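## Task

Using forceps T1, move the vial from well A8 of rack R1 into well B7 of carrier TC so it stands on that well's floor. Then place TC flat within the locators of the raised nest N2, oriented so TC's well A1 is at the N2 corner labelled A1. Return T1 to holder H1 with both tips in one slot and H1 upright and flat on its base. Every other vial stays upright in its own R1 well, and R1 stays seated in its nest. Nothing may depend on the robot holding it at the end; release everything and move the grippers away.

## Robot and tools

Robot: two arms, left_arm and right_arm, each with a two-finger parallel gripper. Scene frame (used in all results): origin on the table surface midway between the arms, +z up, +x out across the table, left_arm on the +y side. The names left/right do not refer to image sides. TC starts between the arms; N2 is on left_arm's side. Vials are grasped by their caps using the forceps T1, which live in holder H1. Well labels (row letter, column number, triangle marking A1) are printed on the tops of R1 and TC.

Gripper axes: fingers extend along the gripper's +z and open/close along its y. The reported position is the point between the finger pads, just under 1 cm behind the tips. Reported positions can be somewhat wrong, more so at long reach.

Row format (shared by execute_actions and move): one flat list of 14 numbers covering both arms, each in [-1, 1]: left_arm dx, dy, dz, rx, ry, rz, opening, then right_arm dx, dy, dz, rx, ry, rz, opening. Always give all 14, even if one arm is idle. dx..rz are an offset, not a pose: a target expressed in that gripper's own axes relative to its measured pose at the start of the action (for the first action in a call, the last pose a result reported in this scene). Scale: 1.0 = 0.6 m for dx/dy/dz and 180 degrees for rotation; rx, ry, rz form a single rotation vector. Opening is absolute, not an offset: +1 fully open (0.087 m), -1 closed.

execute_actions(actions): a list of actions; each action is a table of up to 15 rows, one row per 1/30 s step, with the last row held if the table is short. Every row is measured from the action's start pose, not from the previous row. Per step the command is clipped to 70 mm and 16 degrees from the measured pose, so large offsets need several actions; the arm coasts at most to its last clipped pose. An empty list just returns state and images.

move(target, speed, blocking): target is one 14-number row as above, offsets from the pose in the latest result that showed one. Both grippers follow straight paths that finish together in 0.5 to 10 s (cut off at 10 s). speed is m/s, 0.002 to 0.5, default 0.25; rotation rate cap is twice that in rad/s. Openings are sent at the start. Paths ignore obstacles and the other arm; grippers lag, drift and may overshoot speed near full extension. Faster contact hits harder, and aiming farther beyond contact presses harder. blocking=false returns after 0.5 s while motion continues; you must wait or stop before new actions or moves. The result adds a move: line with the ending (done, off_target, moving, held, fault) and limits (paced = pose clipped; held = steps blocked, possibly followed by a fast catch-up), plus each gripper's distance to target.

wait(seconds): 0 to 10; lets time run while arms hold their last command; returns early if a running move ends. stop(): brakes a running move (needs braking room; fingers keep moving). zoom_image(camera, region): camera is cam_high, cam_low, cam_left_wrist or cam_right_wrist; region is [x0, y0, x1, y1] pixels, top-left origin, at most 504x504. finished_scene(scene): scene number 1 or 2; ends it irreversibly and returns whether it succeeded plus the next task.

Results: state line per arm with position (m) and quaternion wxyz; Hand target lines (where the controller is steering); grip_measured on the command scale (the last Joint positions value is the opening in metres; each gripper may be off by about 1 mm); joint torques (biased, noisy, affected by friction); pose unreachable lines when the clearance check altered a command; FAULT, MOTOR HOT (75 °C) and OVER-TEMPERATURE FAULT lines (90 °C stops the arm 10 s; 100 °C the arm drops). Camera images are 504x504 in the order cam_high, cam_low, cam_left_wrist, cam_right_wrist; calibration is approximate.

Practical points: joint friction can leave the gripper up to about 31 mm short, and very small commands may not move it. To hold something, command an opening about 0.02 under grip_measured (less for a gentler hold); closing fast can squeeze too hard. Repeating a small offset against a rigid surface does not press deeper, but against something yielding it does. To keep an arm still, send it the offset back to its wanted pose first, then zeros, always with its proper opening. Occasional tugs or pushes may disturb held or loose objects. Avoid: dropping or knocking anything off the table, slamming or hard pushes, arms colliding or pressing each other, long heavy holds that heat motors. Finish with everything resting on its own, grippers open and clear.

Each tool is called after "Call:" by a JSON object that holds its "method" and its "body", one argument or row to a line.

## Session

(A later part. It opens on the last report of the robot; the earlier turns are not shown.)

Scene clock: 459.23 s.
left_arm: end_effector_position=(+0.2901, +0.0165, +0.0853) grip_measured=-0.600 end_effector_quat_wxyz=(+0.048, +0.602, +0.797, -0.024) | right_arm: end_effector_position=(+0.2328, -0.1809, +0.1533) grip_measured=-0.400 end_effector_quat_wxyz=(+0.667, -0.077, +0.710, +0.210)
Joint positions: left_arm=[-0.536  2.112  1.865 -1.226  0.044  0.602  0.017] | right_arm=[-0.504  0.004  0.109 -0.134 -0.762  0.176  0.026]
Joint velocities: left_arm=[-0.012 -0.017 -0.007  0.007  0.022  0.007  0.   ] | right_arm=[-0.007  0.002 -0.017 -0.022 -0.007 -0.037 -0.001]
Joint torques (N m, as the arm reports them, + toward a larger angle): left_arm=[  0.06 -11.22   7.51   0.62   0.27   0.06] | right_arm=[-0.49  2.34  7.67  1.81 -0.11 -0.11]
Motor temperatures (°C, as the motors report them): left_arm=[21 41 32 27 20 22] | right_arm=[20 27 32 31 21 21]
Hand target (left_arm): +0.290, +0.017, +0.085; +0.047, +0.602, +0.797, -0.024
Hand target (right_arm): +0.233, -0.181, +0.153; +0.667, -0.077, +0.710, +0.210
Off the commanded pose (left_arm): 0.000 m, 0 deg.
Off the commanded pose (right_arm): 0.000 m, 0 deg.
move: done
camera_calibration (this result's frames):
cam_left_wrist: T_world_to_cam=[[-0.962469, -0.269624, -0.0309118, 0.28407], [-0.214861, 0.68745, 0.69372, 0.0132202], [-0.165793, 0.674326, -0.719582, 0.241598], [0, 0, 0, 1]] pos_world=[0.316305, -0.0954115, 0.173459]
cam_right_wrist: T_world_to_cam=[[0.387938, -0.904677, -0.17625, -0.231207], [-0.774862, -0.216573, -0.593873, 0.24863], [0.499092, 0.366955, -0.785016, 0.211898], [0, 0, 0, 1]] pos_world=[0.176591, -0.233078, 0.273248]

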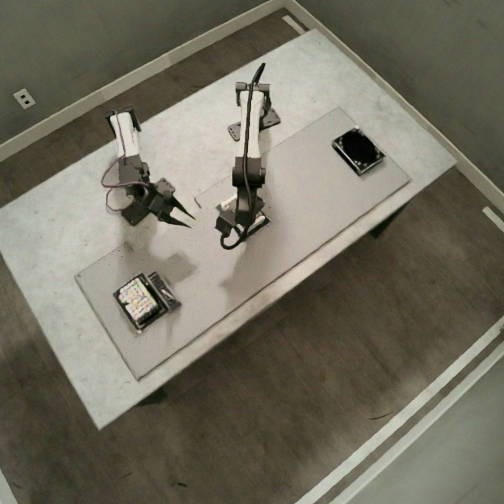

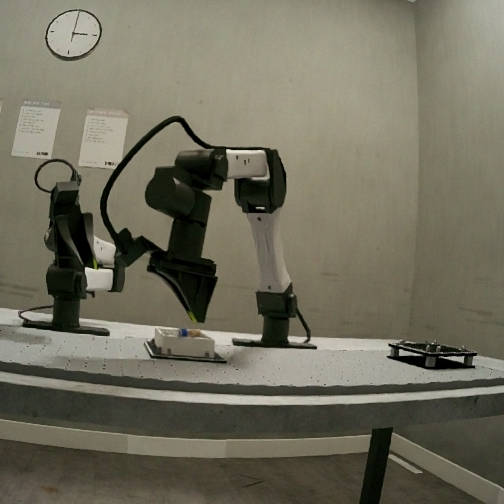

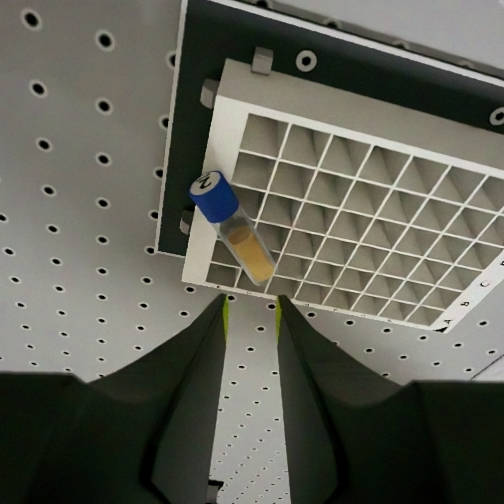

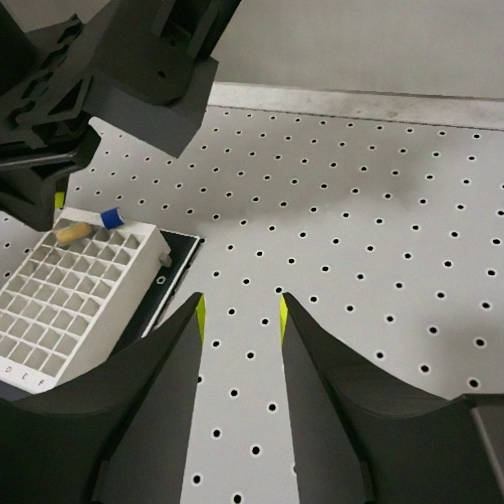

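Call:
{"method": "move", "body": {
  "target": [-0.058,0.024,0,0,0,-0.1,-0.3,0,0,0,0,0,0,-0.4],
  "speed": 0.04
}}

Scene clock: 463.90 s.
left_arm: end_effector_position=(+0.3130, -0.0165, +0.0997) grip_measured=-0.300 end_effector_quat_wxyz=(+0.061, +0.479, +0.875, -0.034) | right_arm: end_effector_position=(+0.2328, -0.1809, +0.1533) grip_measured=-0.400 end_effector_quat_wxyz=(+0.667, -0.077, +0.710, +0.210)
Joint positions: left_arm=[-0.536  2.293  2.216 -1.361  0.044  0.309  0.031] | right_arm=[-0.504  0.004  0.109 -0.134 -0.762  0.176  0.026]
Joint velocities: left_arm=[ 0.002  0.002  0.007  0.037  0.007 -0.066  0.   ] | right_arm=[ 0.007 -0.017  0.002 -0.022  0.022 -0.081 -0.   ]
Joint torques (N m, as the arm reports them, + toward a larger angle): left_arm=[  0.52 -10.17   8.74   0.53   0.19  -0.08] | right_arm=[-0.49  2.45  7.8   1.84 -0.09 -0.05]
Motor temperatures (°C, as the motors report them): left_arm=[21 41 32 26 20 22] | right_arm=[20 27 32 31 21 21]
Hand target (left_arm): +0.313, -0.013, +0.090; +0.044, +0.470, +0.881, -0.032
Hand target (right_arm): +0.233, -0.181, +0.153; +0.667, -0.077, +0.710, +0.210
Off the commanded pose (left_arm): 0.011 m, 2 deg.
Off the commanded pose (right_arm): 0.000 m, 0 deg.
move: off_target (left_arm)
camera_calibration (this result's frames):
cam_left_wrist: T_world_to_cam=[[-0.844517, -0.535419, -0.0108238, 0.254315], [-0.404272, 0.624144, 0.668587, 0.0916321], [-0.351218, 0.569009, -0.743555, 0.336633], [0, 0, 0, 1]] pos_world=[0.37005, -0.112574, 0.191794]
cam_right_wrist: T_world_to_cam=[[0.387938, -0.904677, -0.17625, -0.231207], [-0.774862, -0.216573, -0.593873, 0.24863], [0.499092, 0.366955, -0.785016, 0.211898], [0, 0, 0, 1]] pos_world=[0.176591, -0.233078, 0.273248]

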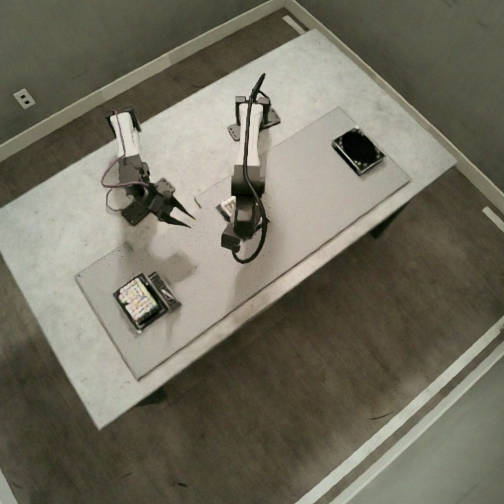

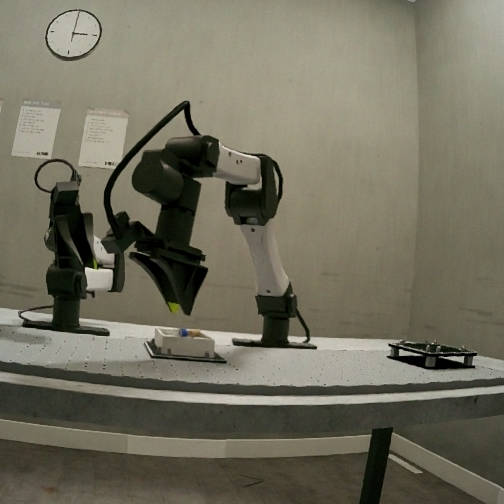

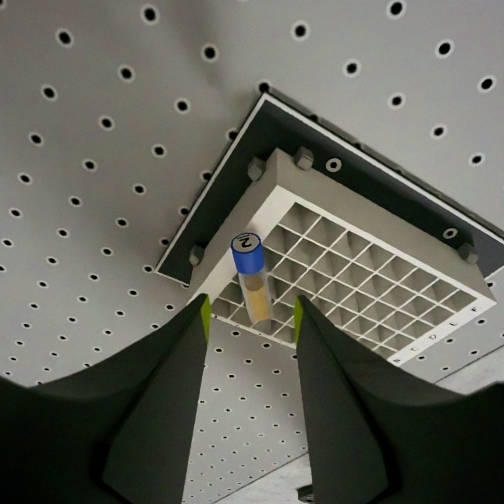

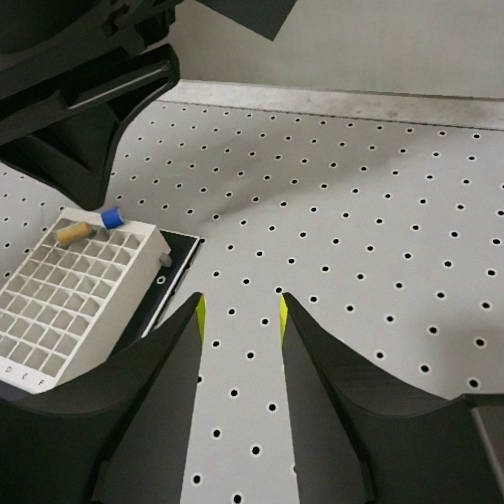

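Call:
{"method": "move", "body": {
  "target": [0.01,0,0.065,0,0.03,0,-0.3,0,0,0,0,0,0,-0.4],
  "speed": 0.03
}}

Scene clock: 466.20 s.
left_arm: end_effector_position=(+0.3132, -0.0115, +0.0686) grip_measured=-0.300 end_effector_quat_wxyz=(+0.025, +0.478, +0.878, -0.016) | right_arm: end_effector_position=(+0.2328, -0.1809, +0.1533) grip_measured=-0.400 end_effector_quat_wxyz=(+0.667, -0.077, +0.710, +0.210)
Joint positions: left_arm=[-0.536  2.368  2.216 -1.364  0.021  0.306  0.031] | right_arm=[-0.504  0.004  0.109 -0.134 -0.762  0.176  0.026]
Joint velocities: left_arm=[-0.012  0.012  0.017 -0.037 -0.022 -0.022 -0.   ] | right_arm=[ 0.012 -0.022  0.007 -0.007 -0.022  0.051 -0.   ]
Joint torques (N m, as the arm reports them, + toward a larger angle): left_arm=[ -0.64 -10.8    8.93   0.53   0.14  -0.04] | right_arm=[-0.58  2.37  7.86  1.86 -0.08 -0.07]
Motor temperatures (°C, as the motors report them): left_arm=[21 42 32 26 20 22] | right_arm=[20 27 32 31 21 21]
Hand target (left_arm): +0.313, -0.016, +0.061; +0.020, +0.479, +0.877, -0.011
Hand target (right_arm): +0.233, -0.181, +0.153; +0.667, -0.077, +0.710, +0.210
Off the commanded pose (left_arm): 0.010 m, 1 deg.
Off the commanded pose (right_arm): 0.000 m, 0 deg.
move: done
camera_calibration (this result's frames):
cam_left_wrist: T_world_to_cam=[[-0.842363, -0.538845, -0.00844745, 0.255971], [-0.375193, 0.575134, 0.726946, 0.0957668], [-0.386853, 0.615522, -0.686642, 0.318568], [0, 0, 0, 1]] pos_world=[0.37479, -0.113236, 0.151287]
cam_right_wrist: T_world_to_cam=[[0.387938, -0.904677, -0.17625, -0.231207], [-0.774862, -0.216573, -0.593873, 0.24863], [0.499092, 0.366955, -0.785016, 0.211898], [0, 0, 0, 1]] pos_world=[0.176591, -0.233078, 0.273248]

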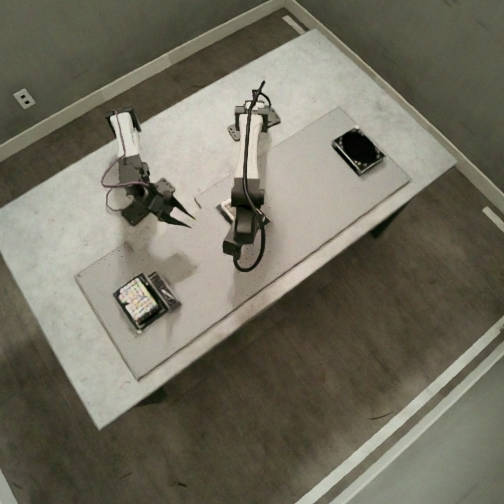

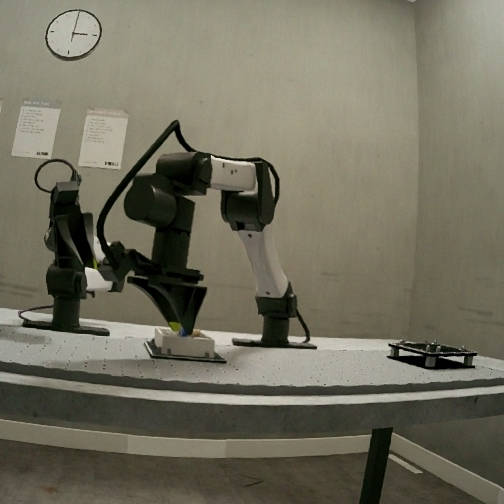

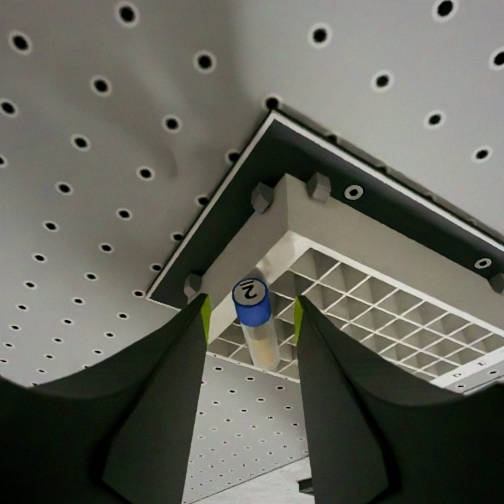

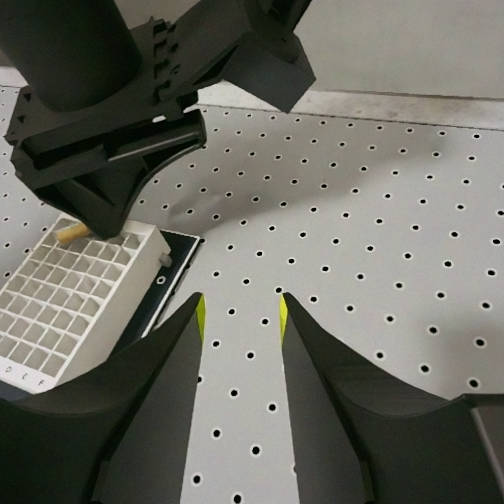

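Same look as the previous grasp. Go slightly lower, grip lightly, lift.

Call:
{"method": "move", "body": {
  "target": [0,0,0.012,0,0,0,-0.3,0,0,0,0,0,0,-0.4],
  "speed": 0.02
}}

Call:
{"method": "move", "body": {
  "target": [0,0,0,0,0,0,-0.75,0,0,0,0,0,0,-0.4]
}}

Call:
{"method": "move", "body": {
  "target": [0.03,0,-0.1,0,0,0,-0.75,0,0,0,0,0,0,-0.4],
  "speed": 0.03
}}

Scene clock: 467.37 s.
left_arm: end_effector_position=(+0.3169, -0.0145, +0.0681) grip_measured=-0.300 end_effector_quat_wxyz=(+0.034, +0.478, +0.878, -0.017) | right_arm: end_effector_position=(+0.2328, -0.1809, +0.1533) grip_measured=-0.400 end_effector_quat_wxyz=(+0.667, -0.077, +0.710, +0.210)
Joint positions: left_arm=[-0.536  2.368  2.216 -1.346  0.021  0.306  0.031] | right_arm=[-0.504  0.004  0.109 -0.134 -0.762  0.176  0.026]
Joint velocities: left_arm=[-0.022 -0.017 -0.017  0.022 -0.037 -0.007 -0.001] | right_arm=[-0.012 -0.007 -0.007 -0.037 -0.066  0.022 -0.   ]
Joint torques (N m, as the arm reports them, + toward a larger angle): left_arm=[  0.15 -13.03   5.04   0.62   0.2    0.04] | right_arm=[-0.61  2.48  7.84  1.82 -0.06 -0.06]
Motor temperatures (°C, as the motors report them): left_arm=[21 42 33 26 20 22] | right_arm=[20 27 32 31 21 21]
Hand target (left_arm): +0.314, -0.012, +0.061; +0.024, +0.478, +0.878, -0.015
Hand target (right_arm): +0.233, -0.181, +0.153; +0.667, -0.077, +0.710, +0.210
Off the commanded pose (left_arm): 0.008 m, 1 deg.
Off the commanded pose (right_arm): 0.000 m, 0 deg.
move: done
camera_calibration (this result's frames):
cam_left_wrist: T_world_to_cam=[[-0.842181, -0.538998, -0.0145448, 0.25783], [-0.385776, 0.583487, 0.714647, 0.103469], [-0.376707, 0.607473, -0.699334, 0.319031], [0, 0, 0, 1]] pos_world=[0.377237, -0.115205, 0.152916]
cam_right_wrist: T_world_to_cam=[[0.387938, -0.904677, -0.17625, -0.231207], [-0.774862, -0.216573, -0.593873, 0.24863], [0.499092, 0.366955, -0.785016, 0.211898], [0, 0, 0, 1]] pos_world=[0.176591, -0.233078, 0.273248]

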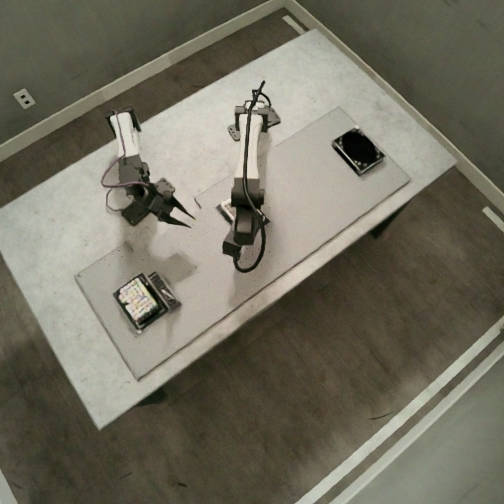

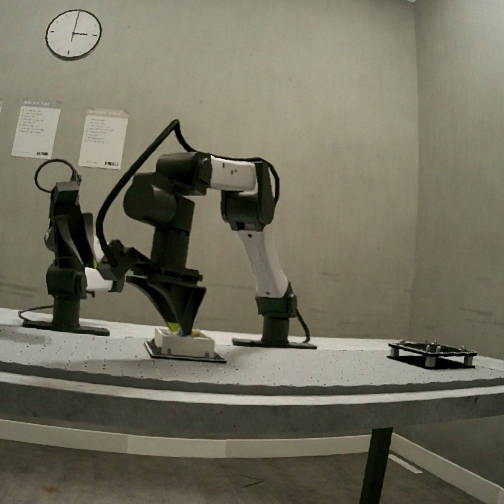

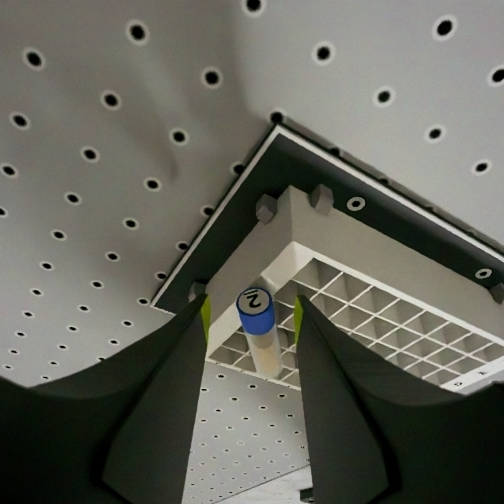

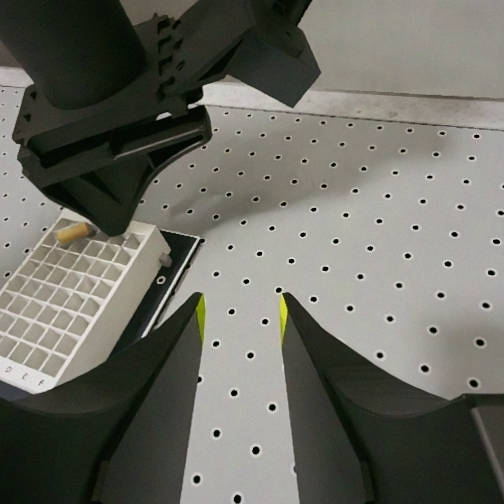

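Scene clock: 467.87 s.
left_arm: end_effector_position=(+0.3169, -0.0145, +0.0681) grip_measured=-0.746 end_effector_quat_wxyz=(+0.034, +0.478, +0.878, -0.017) | right_arm: end_effector_position=(+0.2328, -0.1809, +0.1533) grip_measured=-0.400 end_effector_quat_wxyz=(+0.667, -0.077, +0.710, +0.210)
Joint positions: left_arm=[-0.536  2.368  2.216 -1.346  0.021  0.306  0.011] | right_arm=[-0.504  0.004  0.109 -0.134 -0.762  0.176  0.026]
Joint velocities: left_arm=[ 0.007 -0.002 -0.007 -0.037  0.022 -0.051  0.   ] | right_arm=[-0.002 -0.007 -0.017 -0.037  0.037 -0.081  0.001]
Joint torques (N m, as the arm reports them, + toward a larger angle): left_arm=[  0.1  -13.01   7.18   0.6    0.19   0.  ] | right_arm=[-0.61  2.41  7.81  1.83 -0.08 -0.05]
Motor temperatures (°C, as the motors report them): left_arm=[21 43 33 26 20 22] | right_arm=[20 27 32 31 21 21]
Hand target (left_arm): +0.317, -0.014, +0.068; +0.034, +0.478, +0.878, -0.017
Hand target (right_arm): +0.233, -0.181, +0.153; +0.667, -0.077, +0.710, +0.210
Off the commanded pose (left_arm): 0.000 m, 0 deg.
Off the commanded pose (right_arm): 0.000 m, 0 deg.
move: done
camera_calibration (this result's frames):
cam_left_wrist: T_world_to_cam=[[-0.842181, -0.538998, -0.0145448, 0.25783], [-0.385776, 0.583487, 0.714647, 0.103469], [-0.376707, 0.607473, -0.699334, 0.319031], [0, 0, 0, 1]] pos_world=[0.377237, -0.115205, 0.152916]
cam_right_wrist: T_world_to_cam=[[0.387938, -0.904677, -0.17625, -0.231207], [-0.774862, -0.216573, -0.593873, 0.24863], [0.499092, 0.366955, -0.785016, 0.211898], [0, 0, 0, 1]] pos_world=[0.176591, -0.233078, 0.273248]

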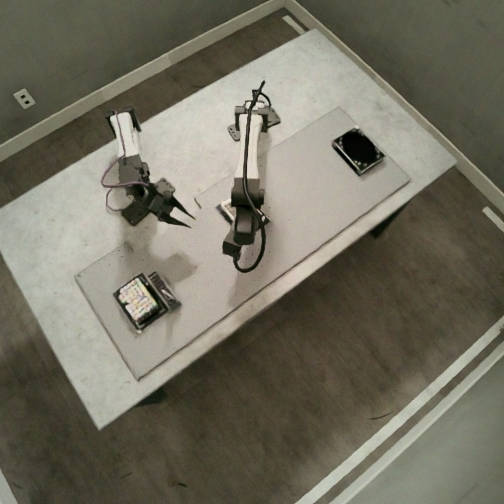

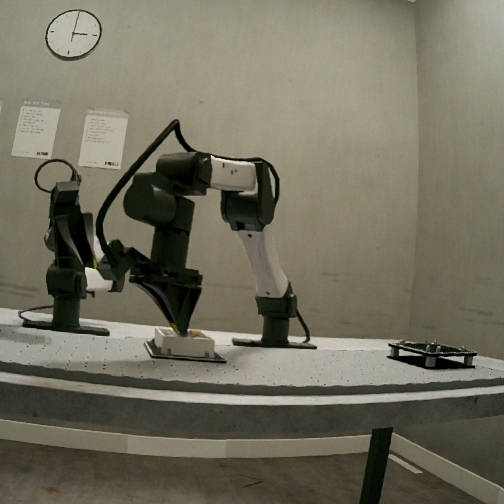

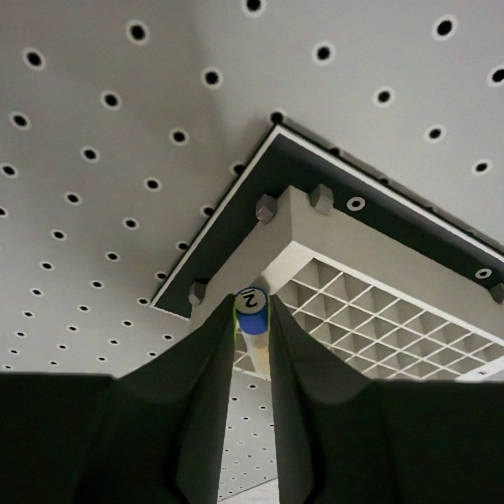

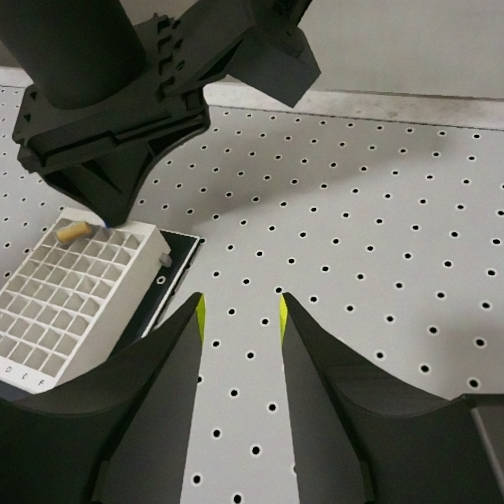

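Scene clock: 470.30 s.
left_arm: end_effector_position=(+0.3006, -0.0009, +0.1167) grip_measured=-0.746 end_effector_quat_wxyz=(+0.028, +0.479, +0.877, -0.016) | right_arm: end_effector_position=(+0.2328, -0.1809, +0.1533) grip_measured=-0.400 end_effector_quat_wxyz=(+0.667, -0.077, +0.710, +0.210)
Joint positions: left_arm=[-0.536  2.305  2.301 -1.506  0.021  0.309  0.011] | right_arm=[-0.504  0.004  0.109 -0.134 -0.762  0.176  0.026]
Joint velocities: left_arm=[ 0.002 -0.022 -0.007 -0.037 -0.037 -0.022 -0.001] | right_arm=[-0.002 -0.017 -0.007 -0.022 -0.051  0.037 -0.   ]
Joint torques (N m, as the arm reports them, + toward a larger angle): left_arm=[  1.05 -13.18   8.34   0.48   0.2    0.14] | right_arm=[-0.58  2.2   7.8   1.82 -0.04 -0.05]
Motor temperatures (°C, as the motors report them): left_arm=[21 44 33 26 20 22] | right_arm=[20 27 32 31 21 21]
Hand target (left_arm): +0.303, +0.004, +0.126; +0.034, +0.478, +0.878, -0.017
Hand target (right_arm): +0.233, -0.181, +0.153; +0.667, -0.077, +0.710, +0.210
Off the commanded pose (left_arm): 0.012 m, 1 deg.
Off the commanded pose (right_arm): 0.000 m, 0 deg.
move: off_target (left_arm)
camera_calibration (this result's frames):
cam_left_wrist: T_world_to_cam=[[-0.843531, -0.536971, -0.0108292, 0.252117], [-0.377564, 0.578537, 0.723008, 0.0511209], [-0.381969, 0.613968, -0.690755, 0.339289], [0, 0, 0, 1]] pos_world=[0.361568, -0.102508, 0.200135]
cam_right_wrist: T_world_to_cam=[[0.387938, -0.904677, -0.17625, -0.231207], [-0.774862, -0.216573, -0.593873, 0.24863], [0.499092, 0.366955, -0.785016, 0.211898], [0, 0, 0, 1]] pos_world=[0.176591, -0.233078, 0.273248]

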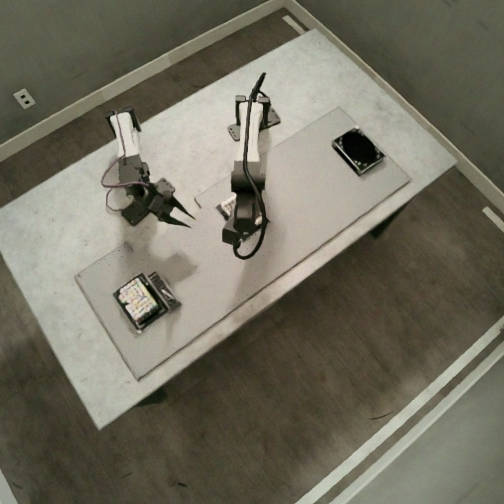

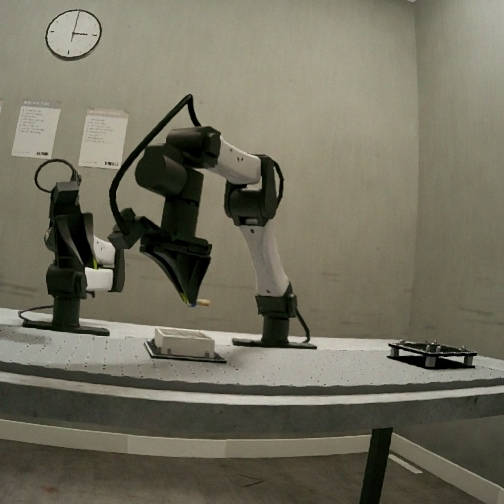

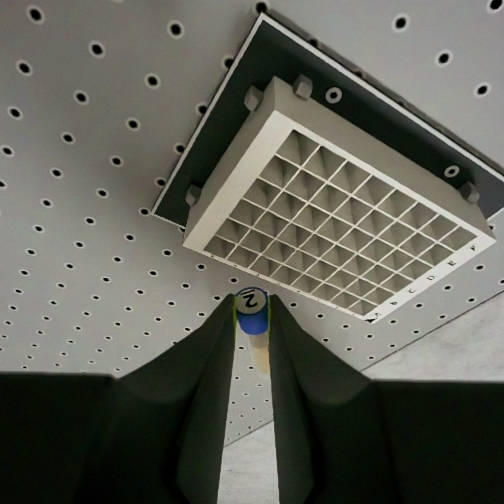

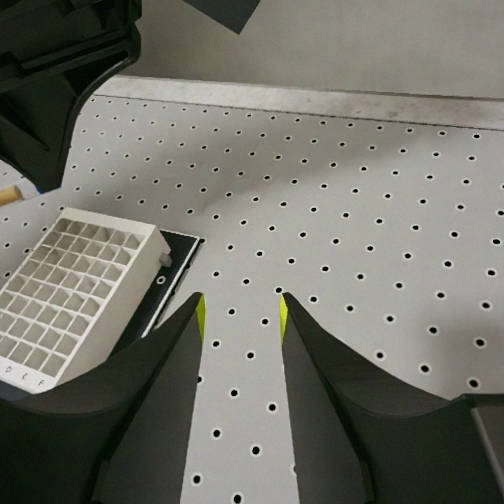

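Call:
{"method": "move", "body": {
  "target": [0,0,-0.04,0,-0.5,0,-0.8,0,0,0,0,0,0,-0.4],
  "speed": 0.1
}}

Call:
{"method": "move", "body": {
  "target": [0,0,0,-0.17,0,0,-0.8,0,0,0,0,0,0,-0.4],
  "speed": 0.1
}}

Scene clock: 479.43 s.
left_arm: end_effector_position=(+0.3025, -0.0064, +0.1548) grip_measured=-0.755 end_effector_quat_wxyz=(+0.652, +0.342, +0.577, -0.352) | right_arm: end_effector_position=(+0.2328, -0.1809, +0.1533) grip_measured=-0.400 end_effector_quat_wxyz=(+0.667, -0.077, +0.710, +0.210)
Joint positions: left_arm=[-0.288  1.658  0.46   1.317  0.585 -0.025  0.011] | right_arm=[-0.504  0.004  0.109 -0.134 -0.762  0.176  0.026]
Joint velocities: left_arm=[-0.007 -0.012 -0.002  0.066  0.022  0.037 -0.001] | right_arm=[ 0.007  0.002 -0.017 -0.037  0.037  0.037 -0.001]
Joint torques (N m, as the arm reports them, + toward a larger angle): left_arm=[ 0.91 -3.79  3.94  1.74  0.21 -0.08] | right_arm=[-0.69  2.35  7.65  1.8  -0.03 -0.07]
Motor temperatures (°C, as the motors report them): left_arm=[21 44 32 27 20 22] | right_arm=[20 27 32 31 21 21]
Hand target (left_arm): +0.300, -0.001, +0.136; +0.635, +0.336, +0.598, -0.355
Hand target (right_arm): +0.233, -0.181, +0.153; +0.667, -0.077, +0.710, +0.210
Off the commanded pose (left_arm): 0.016 m, 3 deg.
Off the commanded pose (right_arm): 0.000 m, 0 deg.
move: off_target (left_arm)
camera_calibration (this result's frames):
cam_left_wrist: T_world_to_cam=[[-0.848128, -0.527928, -0.0443856, 0.257795], [-0.34191, 0.609427, -0.715329, 0.239561], [0.404692, -0.591515, -0.697376, 0.124974], [0, 0, 0, 1]] pos_world=[0.249975, 0.0640262, 0.269961]
cam_right_wrist: T_world_to_cam=[[0.387938, -0.904677, -0.17625, -0.231207], [-0.774862, -0.216573, -0.593873, 0.24863], [0.499092, 0.366955, -0.785016, 0.211898], [0, 0, 0, 1]] pos_world=[0.176591, -0.233078, 0.273248]

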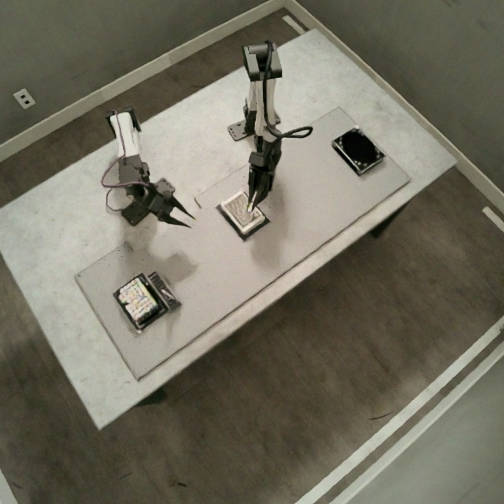

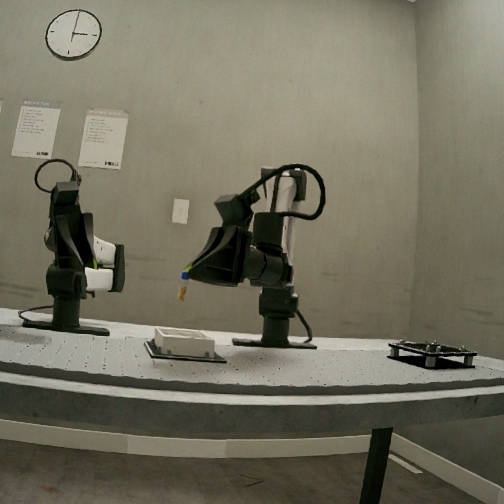

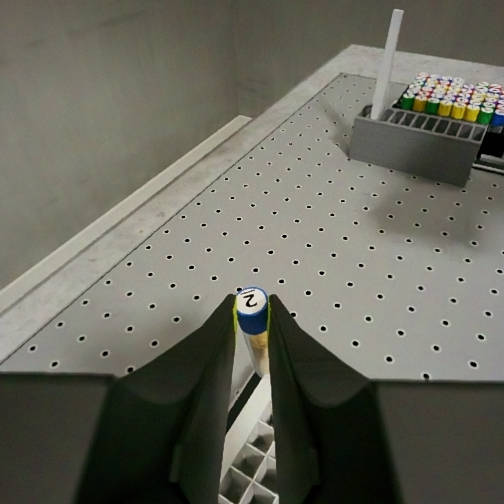

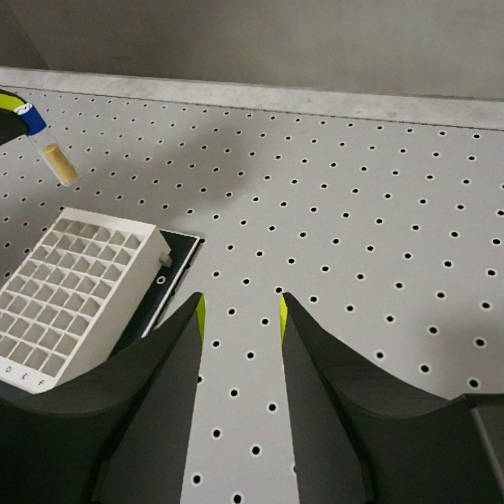

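Scene clock: 482.60 s.
left_arm: end_effector_position=(+0.3067, -0.0052, +0.1560) grip_measured=-0.755 end_effector_quat_wxyz=(+0.721, +0.154, +0.648, -0.190) | right_arm: end_effector_position=(+0.2328, -0.1809, +0.1533) grip_measured=-0.400 end_effector_quat_wxyz=(+0.667, -0.077, +0.710, +0.210)
Joint positions: left_arm=[-0.635  1.627  0.415  1.33  -0.296  0.011  0.011] | right_arm=[-0.504  0.004  0.109 -0.134 -0.762  0.176  0.026]
Joint velocities: left_arm=[-0.007 -0.017 -0.002  0.066  0.022 -0.007 -0.   ] | right_arm=[-0.017 -0.007 -0.002  0.037 -0.066 -0.007 -0.001]
Joint torques (N m, as the arm reports them, + toward a larger angle): left_arm=[-0.83 -5.4   5.67  1.83  0.13  0.14] | right_arm=[-0.51  2.33  7.86  1.83 -0.09 -0.06]
Motor temperatures (°C, as the motors report them): left_arm=[21 44 32 28 20 22] | right_arm=[20 27 32 31 21 21]
Hand target (left_arm): +0.304, -0.007, +0.155; +0.721, +0.159, +0.648, -0.187
Hand target (right_arm): +0.233, -0.181, +0.153; +0.667, -0.077, +0.710, +0.210
Off the commanded pose (left_arm): 0.005 m, 1 deg.
Off the commanded pose (right_arm): 0.000 m, 0 deg.
move: done
camera_calibration (this result's frames):
cam_left_wrist: T_world_to_cam=[[-0.46256, -0.886373, 0.0195356, 0.132013], [-0.616861, 0.305931, -0.725182, 0.325365], [0.636805, -0.347491, -0.68828, 0.0534832], [0, 0, 0, 1]] pos_world=[0.227711, 0.0360587, 0.270181]
cam_right_wrist: T_world_to_cam=[[0.387938, -0.904677, -0.17625, -0.231207], [-0.774862, -0.216573, -0.593873, 0.24863], [0.499092, 0.366955, -0.785016, 0.211898], [0, 0, 0, 1]] pos_world=[0.176591, -0.233078, 0.273248]

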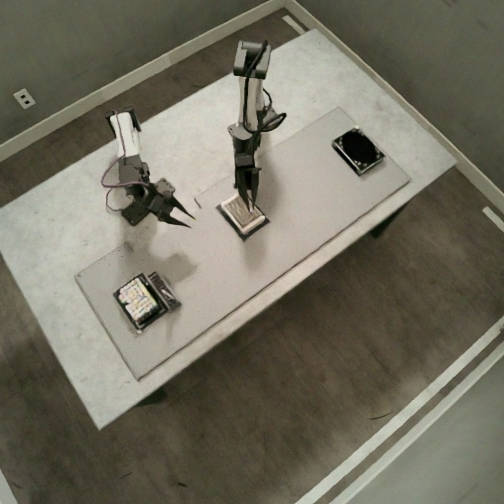

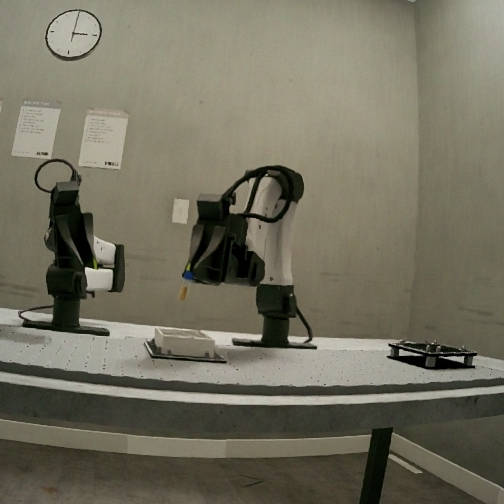

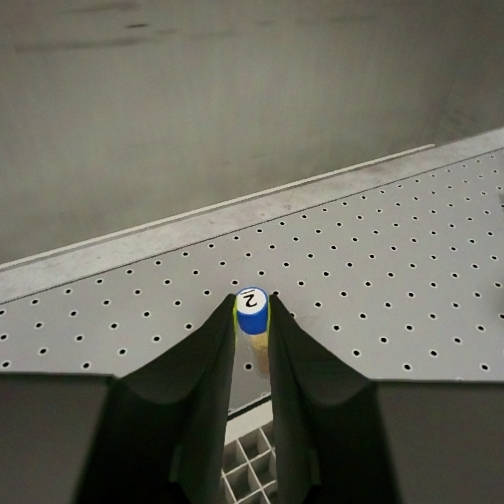

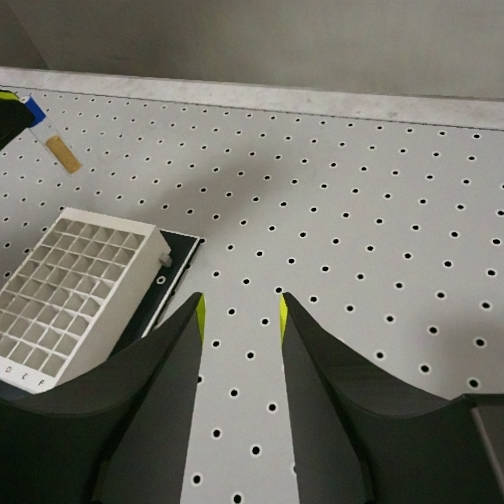

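Call:
{"method": "move", "body": {
  "target": [0,0,0.075,0,0,0,-0.8,0,0,0,0,0,0,-0.4],
  "speed": 0.08
}}

Call:
{"method": "move", "body": {
  "target": [0.115,0,0,0,0,0,-0.8,0,0,0,0,0,0,-0.4],
  "speed": 0.05
}}

Call:
{"method": "move", "body": {
  "target": [0.02,0,-0.08,0,0,0,-0.765,0,0,0,0,0,0,-0.4],
  "speed": 0.02
}}

Scene clock: 484.57 s.
left_arm: end_effector_position=(+0.3398, -0.0247, +0.1727) grip_measured=-0.755 end_effector_quat_wxyz=(+0.731, +0.151, +0.637, -0.195) | right_arm: end_effector_position=(+0.2328, -0.1809, +0.1533) grip_measured=-0.400 end_effector_quat_wxyz=(+0.667, -0.077, +0.710, +0.210)
Joint positions: left_arm=[-0.6    1.71   0.572  1.287 -0.257  0.011  0.011] | right_arm=[-0.504  0.004  0.109 -0.134 -0.762  0.176  0.026]
Joint velocities: left_arm=[-0.012 -0.007 -0.007  0.037  0.037 -0.022 -0.   ] | right_arm=[-0.022 -0.007 -0.007 -0.037  0.066 -0.081  0.001]
Joint torques (N m, as the arm reports them, + toward a larger angle): left_arm=[ 0.89 -4.64  7.87  1.6   0.25 -0.04] | right_arm=[-0.55  2.38  7.84  1.85 -0.05 -0.07]
Motor temperatures (°C, as the motors report them): left_arm=[21 43 32 28 20 22] | right_arm=[20 27 32 32 21 21]
Hand target (left_arm): +0.346, -0.025, +0.162; +0.721, +0.154, +0.648, -0.190
Hand target (right_arm): +0.233, -0.181, +0.153; +0.667, -0.077, +0.710, +0.210
Off the commanded pose (left_arm): 0.013 m, 2 deg.
Off the commanded pose (right_arm): 0.000 m, 0 deg.
move: off_target (left_arm)
camera_calibration (this result's frames):
cam_left_wrist: T_world_to_cam=[[-0.46614, -0.884414, 0.0229163, 0.130364], [-0.596717, 0.295171, -0.746192, 0.360387], [0.653179, -0.361505, -0.665336, 0.0272949], [0, 0, 0, 1]] pos_world=[0.257989, 0.018787, 0.284091]
cam_right_wrist: T_world_to_cam=[[0.387938, -0.904677, -0.17625, -0.231207], [-0.774862, -0.216573, -0.593873, 0.24863], [0.499092, 0.366955, -0.785016, 0.211898], [0, 0, 0, 1]] pos_world=[0.176591, -0.233078, 0.273248]

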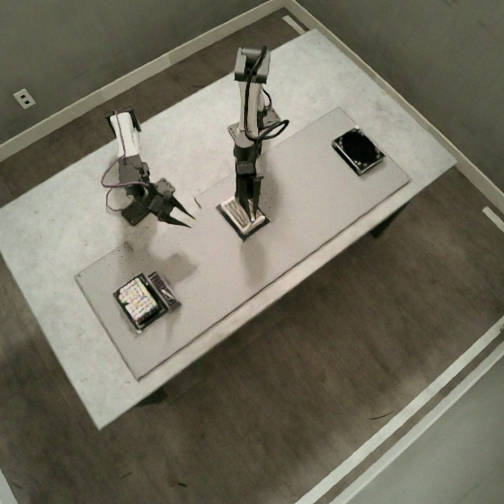

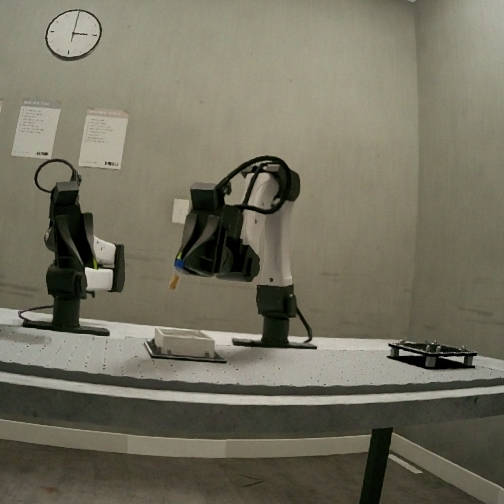

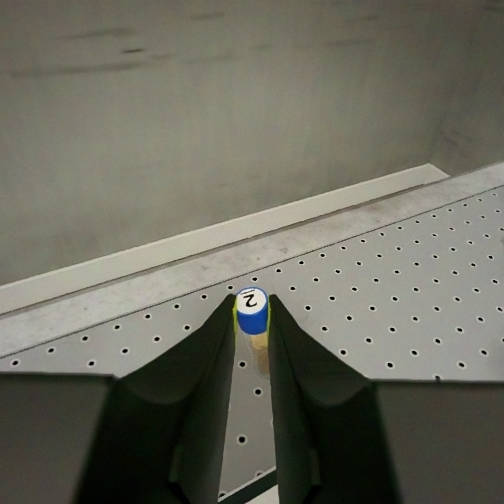

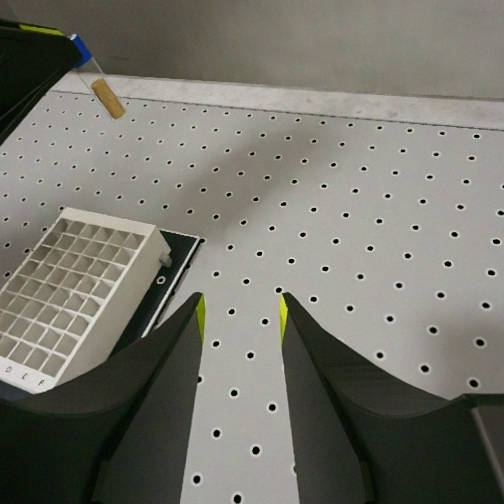

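Scene clock: 486.23 s.
left_arm: end_effector_position=(+0.3471, -0.0316, +0.1158) grip_measured=-0.755 end_effector_quat_wxyz=(+0.728, +0.153, +0.640, -0.193) | right_arm: end_effector_position=(+0.2328, -0.1809, +0.1533) grip_measured=-0.400 end_effector_quat_wxyz=(+0.667, -0.077, +0.710, +0.210)
Joint positions: left_arm=[-0.6    1.984  0.572  1.552 -0.257  0.011  0.011] | right_arm=[-0.504  0.004  0.109 -0.134 -0.762  0.176  0.026]
Joint velocities: left_arm=[ 0.012 -0.017  0.007 -0.007  0.022 -0.066 -0.002] | right_arm=[-0.002  0.002  0.007 -0.037 -0.007 -0.022  0.   ]
Joint torques (N m, as the arm reports them, + toward a larger angle): left_arm=[ 0.36 -5.83  5.02  1.8   0.2  -0.04] | right_arm=[-0.58  2.41  7.82  1.85 -0.07 -0.06]
Motor temperatures (°C, as the motors report them): left_arm=[21 43 32 29 20 22] | right_arm=[20 27 32 32 21 21]
Hand target (left_arm): +0.349, -0.031, +0.105; +0.722, +0.153, +0.647, -0.192
Hand target (right_arm): +0.233, -0.181, +0.153; +0.667, -0.077, +0.710, +0.210
Off the commanded pose (left_arm): 0.011 m, 1 deg.
Off the commanded pose (right_arm): 0.000 m, 0 deg.
joint sent to its limit (left arm) — the command would take joint 4 (wrist pitch) past its upper limit, so that joint was sent only as far as its limit.
move: off_target (left_arm)
camera_calibration (this result's frames):
cam_left_wrist: T_world_to_cam=[[-0.466001, -0.884545, 0.0205895, 0.129213], [-0.601474, 0.299634, -0.740573, 0.325462], [0.648901, -0.357492, -0.67166, -0.0155437], [0, 0, 0, 1]] pos_world=[0.266057, 0.0112188, 0.227928]
cam_right_wrist: T_world_to_cam=[[0.387938, -0.904677, -0.17625, -0.231207], [-0.774862, -0.216573, -0.593873, 0.24863], [0.499092, 0.366955, -0.785016, 0.211898], [0, 0, 0, 1]] pos_world=[0.176591, -0.233078, 0.273248]

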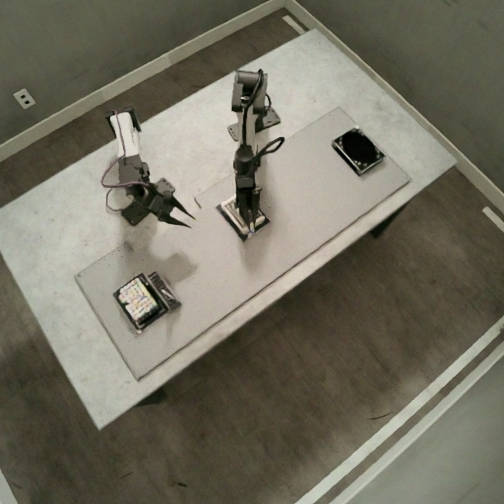

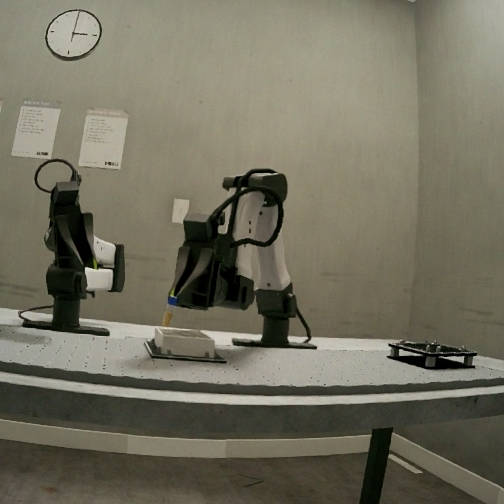

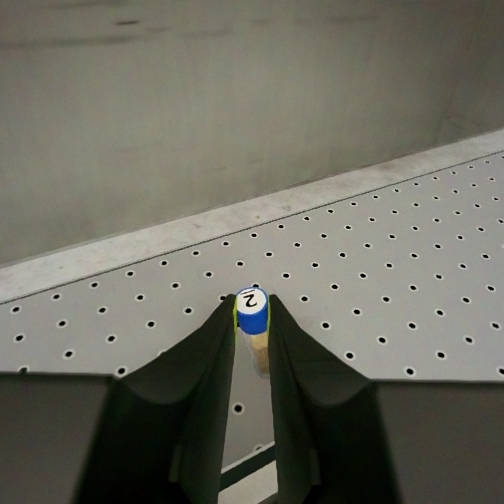

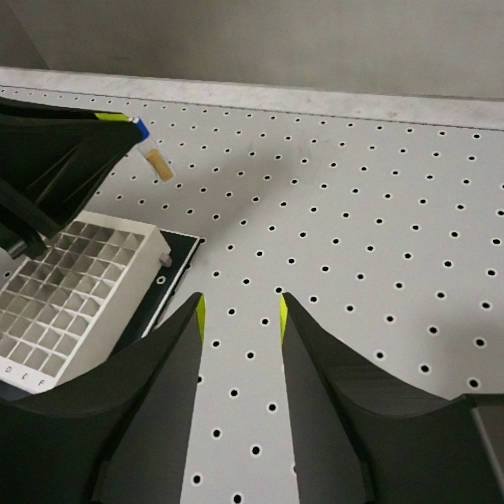

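Scene clock: 488.93 s.
left_arm: end_effector_position=(+0.3140, -0.0119, +0.0990) grip_measured=-0.755 end_effector_quat_wxyz=(+0.708, +0.159, +0.664, -0.182) | right_arm: end_effector_position=(+0.2328, -0.1809, +0.1533) grip_measured=-0.400 end_effector_quat_wxyz=(+0.667, -0.077, +0.710, +0.210)
Joint positions: left_arm=[-0.636  1.911  0.422  1.56  -0.301  0.004  0.011] | right_arm=[-0.504  0.004  0.109 -0.134 -0.762  0.176  0.026]
Joint velocities: left_arm=[-0.027 -0.007  0.012 -0.066 -0.066 -0.066 -0.   ] | right_arm=[-0.007 -0.022 -0.007 -0.081  0.022  0.022 -0.   ]
Joint torques (N m, as the arm reports them, + toward a larger angle): left_arm=[-0.8  -8.13  2.18  1.8   0.13 -0.07] | right_arm=[-0.59  2.32  7.91  1.87 -0.08 -0.08]
Motor temperatures (°C, as the motors report them): left_arm=[21 43 32 29 20 22] | right_arm=[20 27 32 32 21 21]
Hand target (left_arm): +0.307, -0.011, +0.097; +0.703, +0.159, +0.668, -0.186
Hand target (right_arm): +0.233, -0.181, +0.153; +0.667, -0.077, +0.710, +0.210
Off the commanded pose (left_arm): 0.008 m, 4 deg.
Off the commanded pose (right_arm): 0.000 m, 0 deg.
joint sent to its limit (left arm) — the command would take joint 4 (wrist pitch) past its upper limit, so that joint was sent only as far as its limit.
move: off_target (left_arm)
camera_calibration (this result's frames):
cam_left_wrist: T_world_to_cam=[[-0.458464, -0.888629, 0.0122233, 0.129919], [-0.643765, 0.322588, -0.693904, 0.296126], [0.61268, -0.325999, -0.719964, 0.0182203], [0, 0, 0, 1]] pos_world=[0.239036, 0.0258628, 0.217013]
cam_right_wrist: T_world_to_cam=[[0.387938, -0.904677, -0.17625, -0.231207], [-0.774862, -0.216573, -0.593873, 0.24863], [0.499092, 0.366955, -0.785016, 0.211898], [0, 0, 0, 1]] pos_world=[0.176591, -0.233078, 0.273248]

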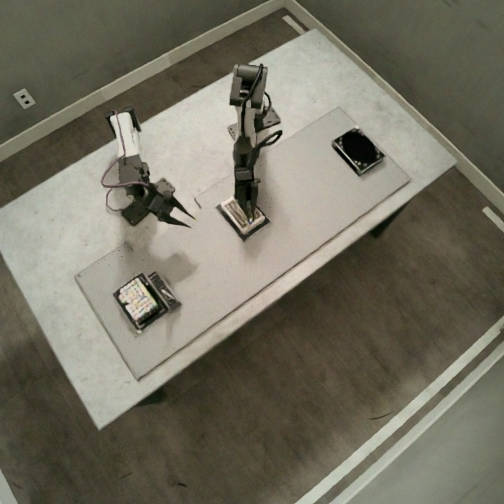

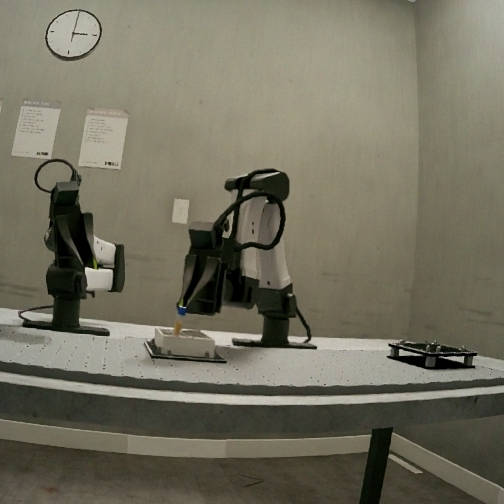

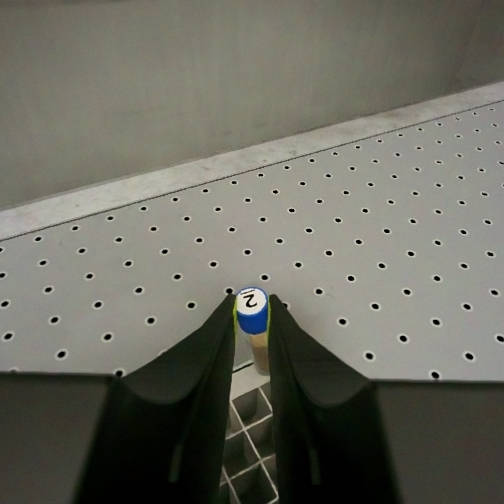

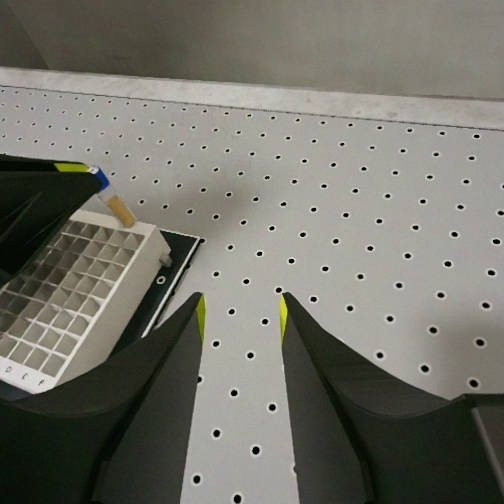

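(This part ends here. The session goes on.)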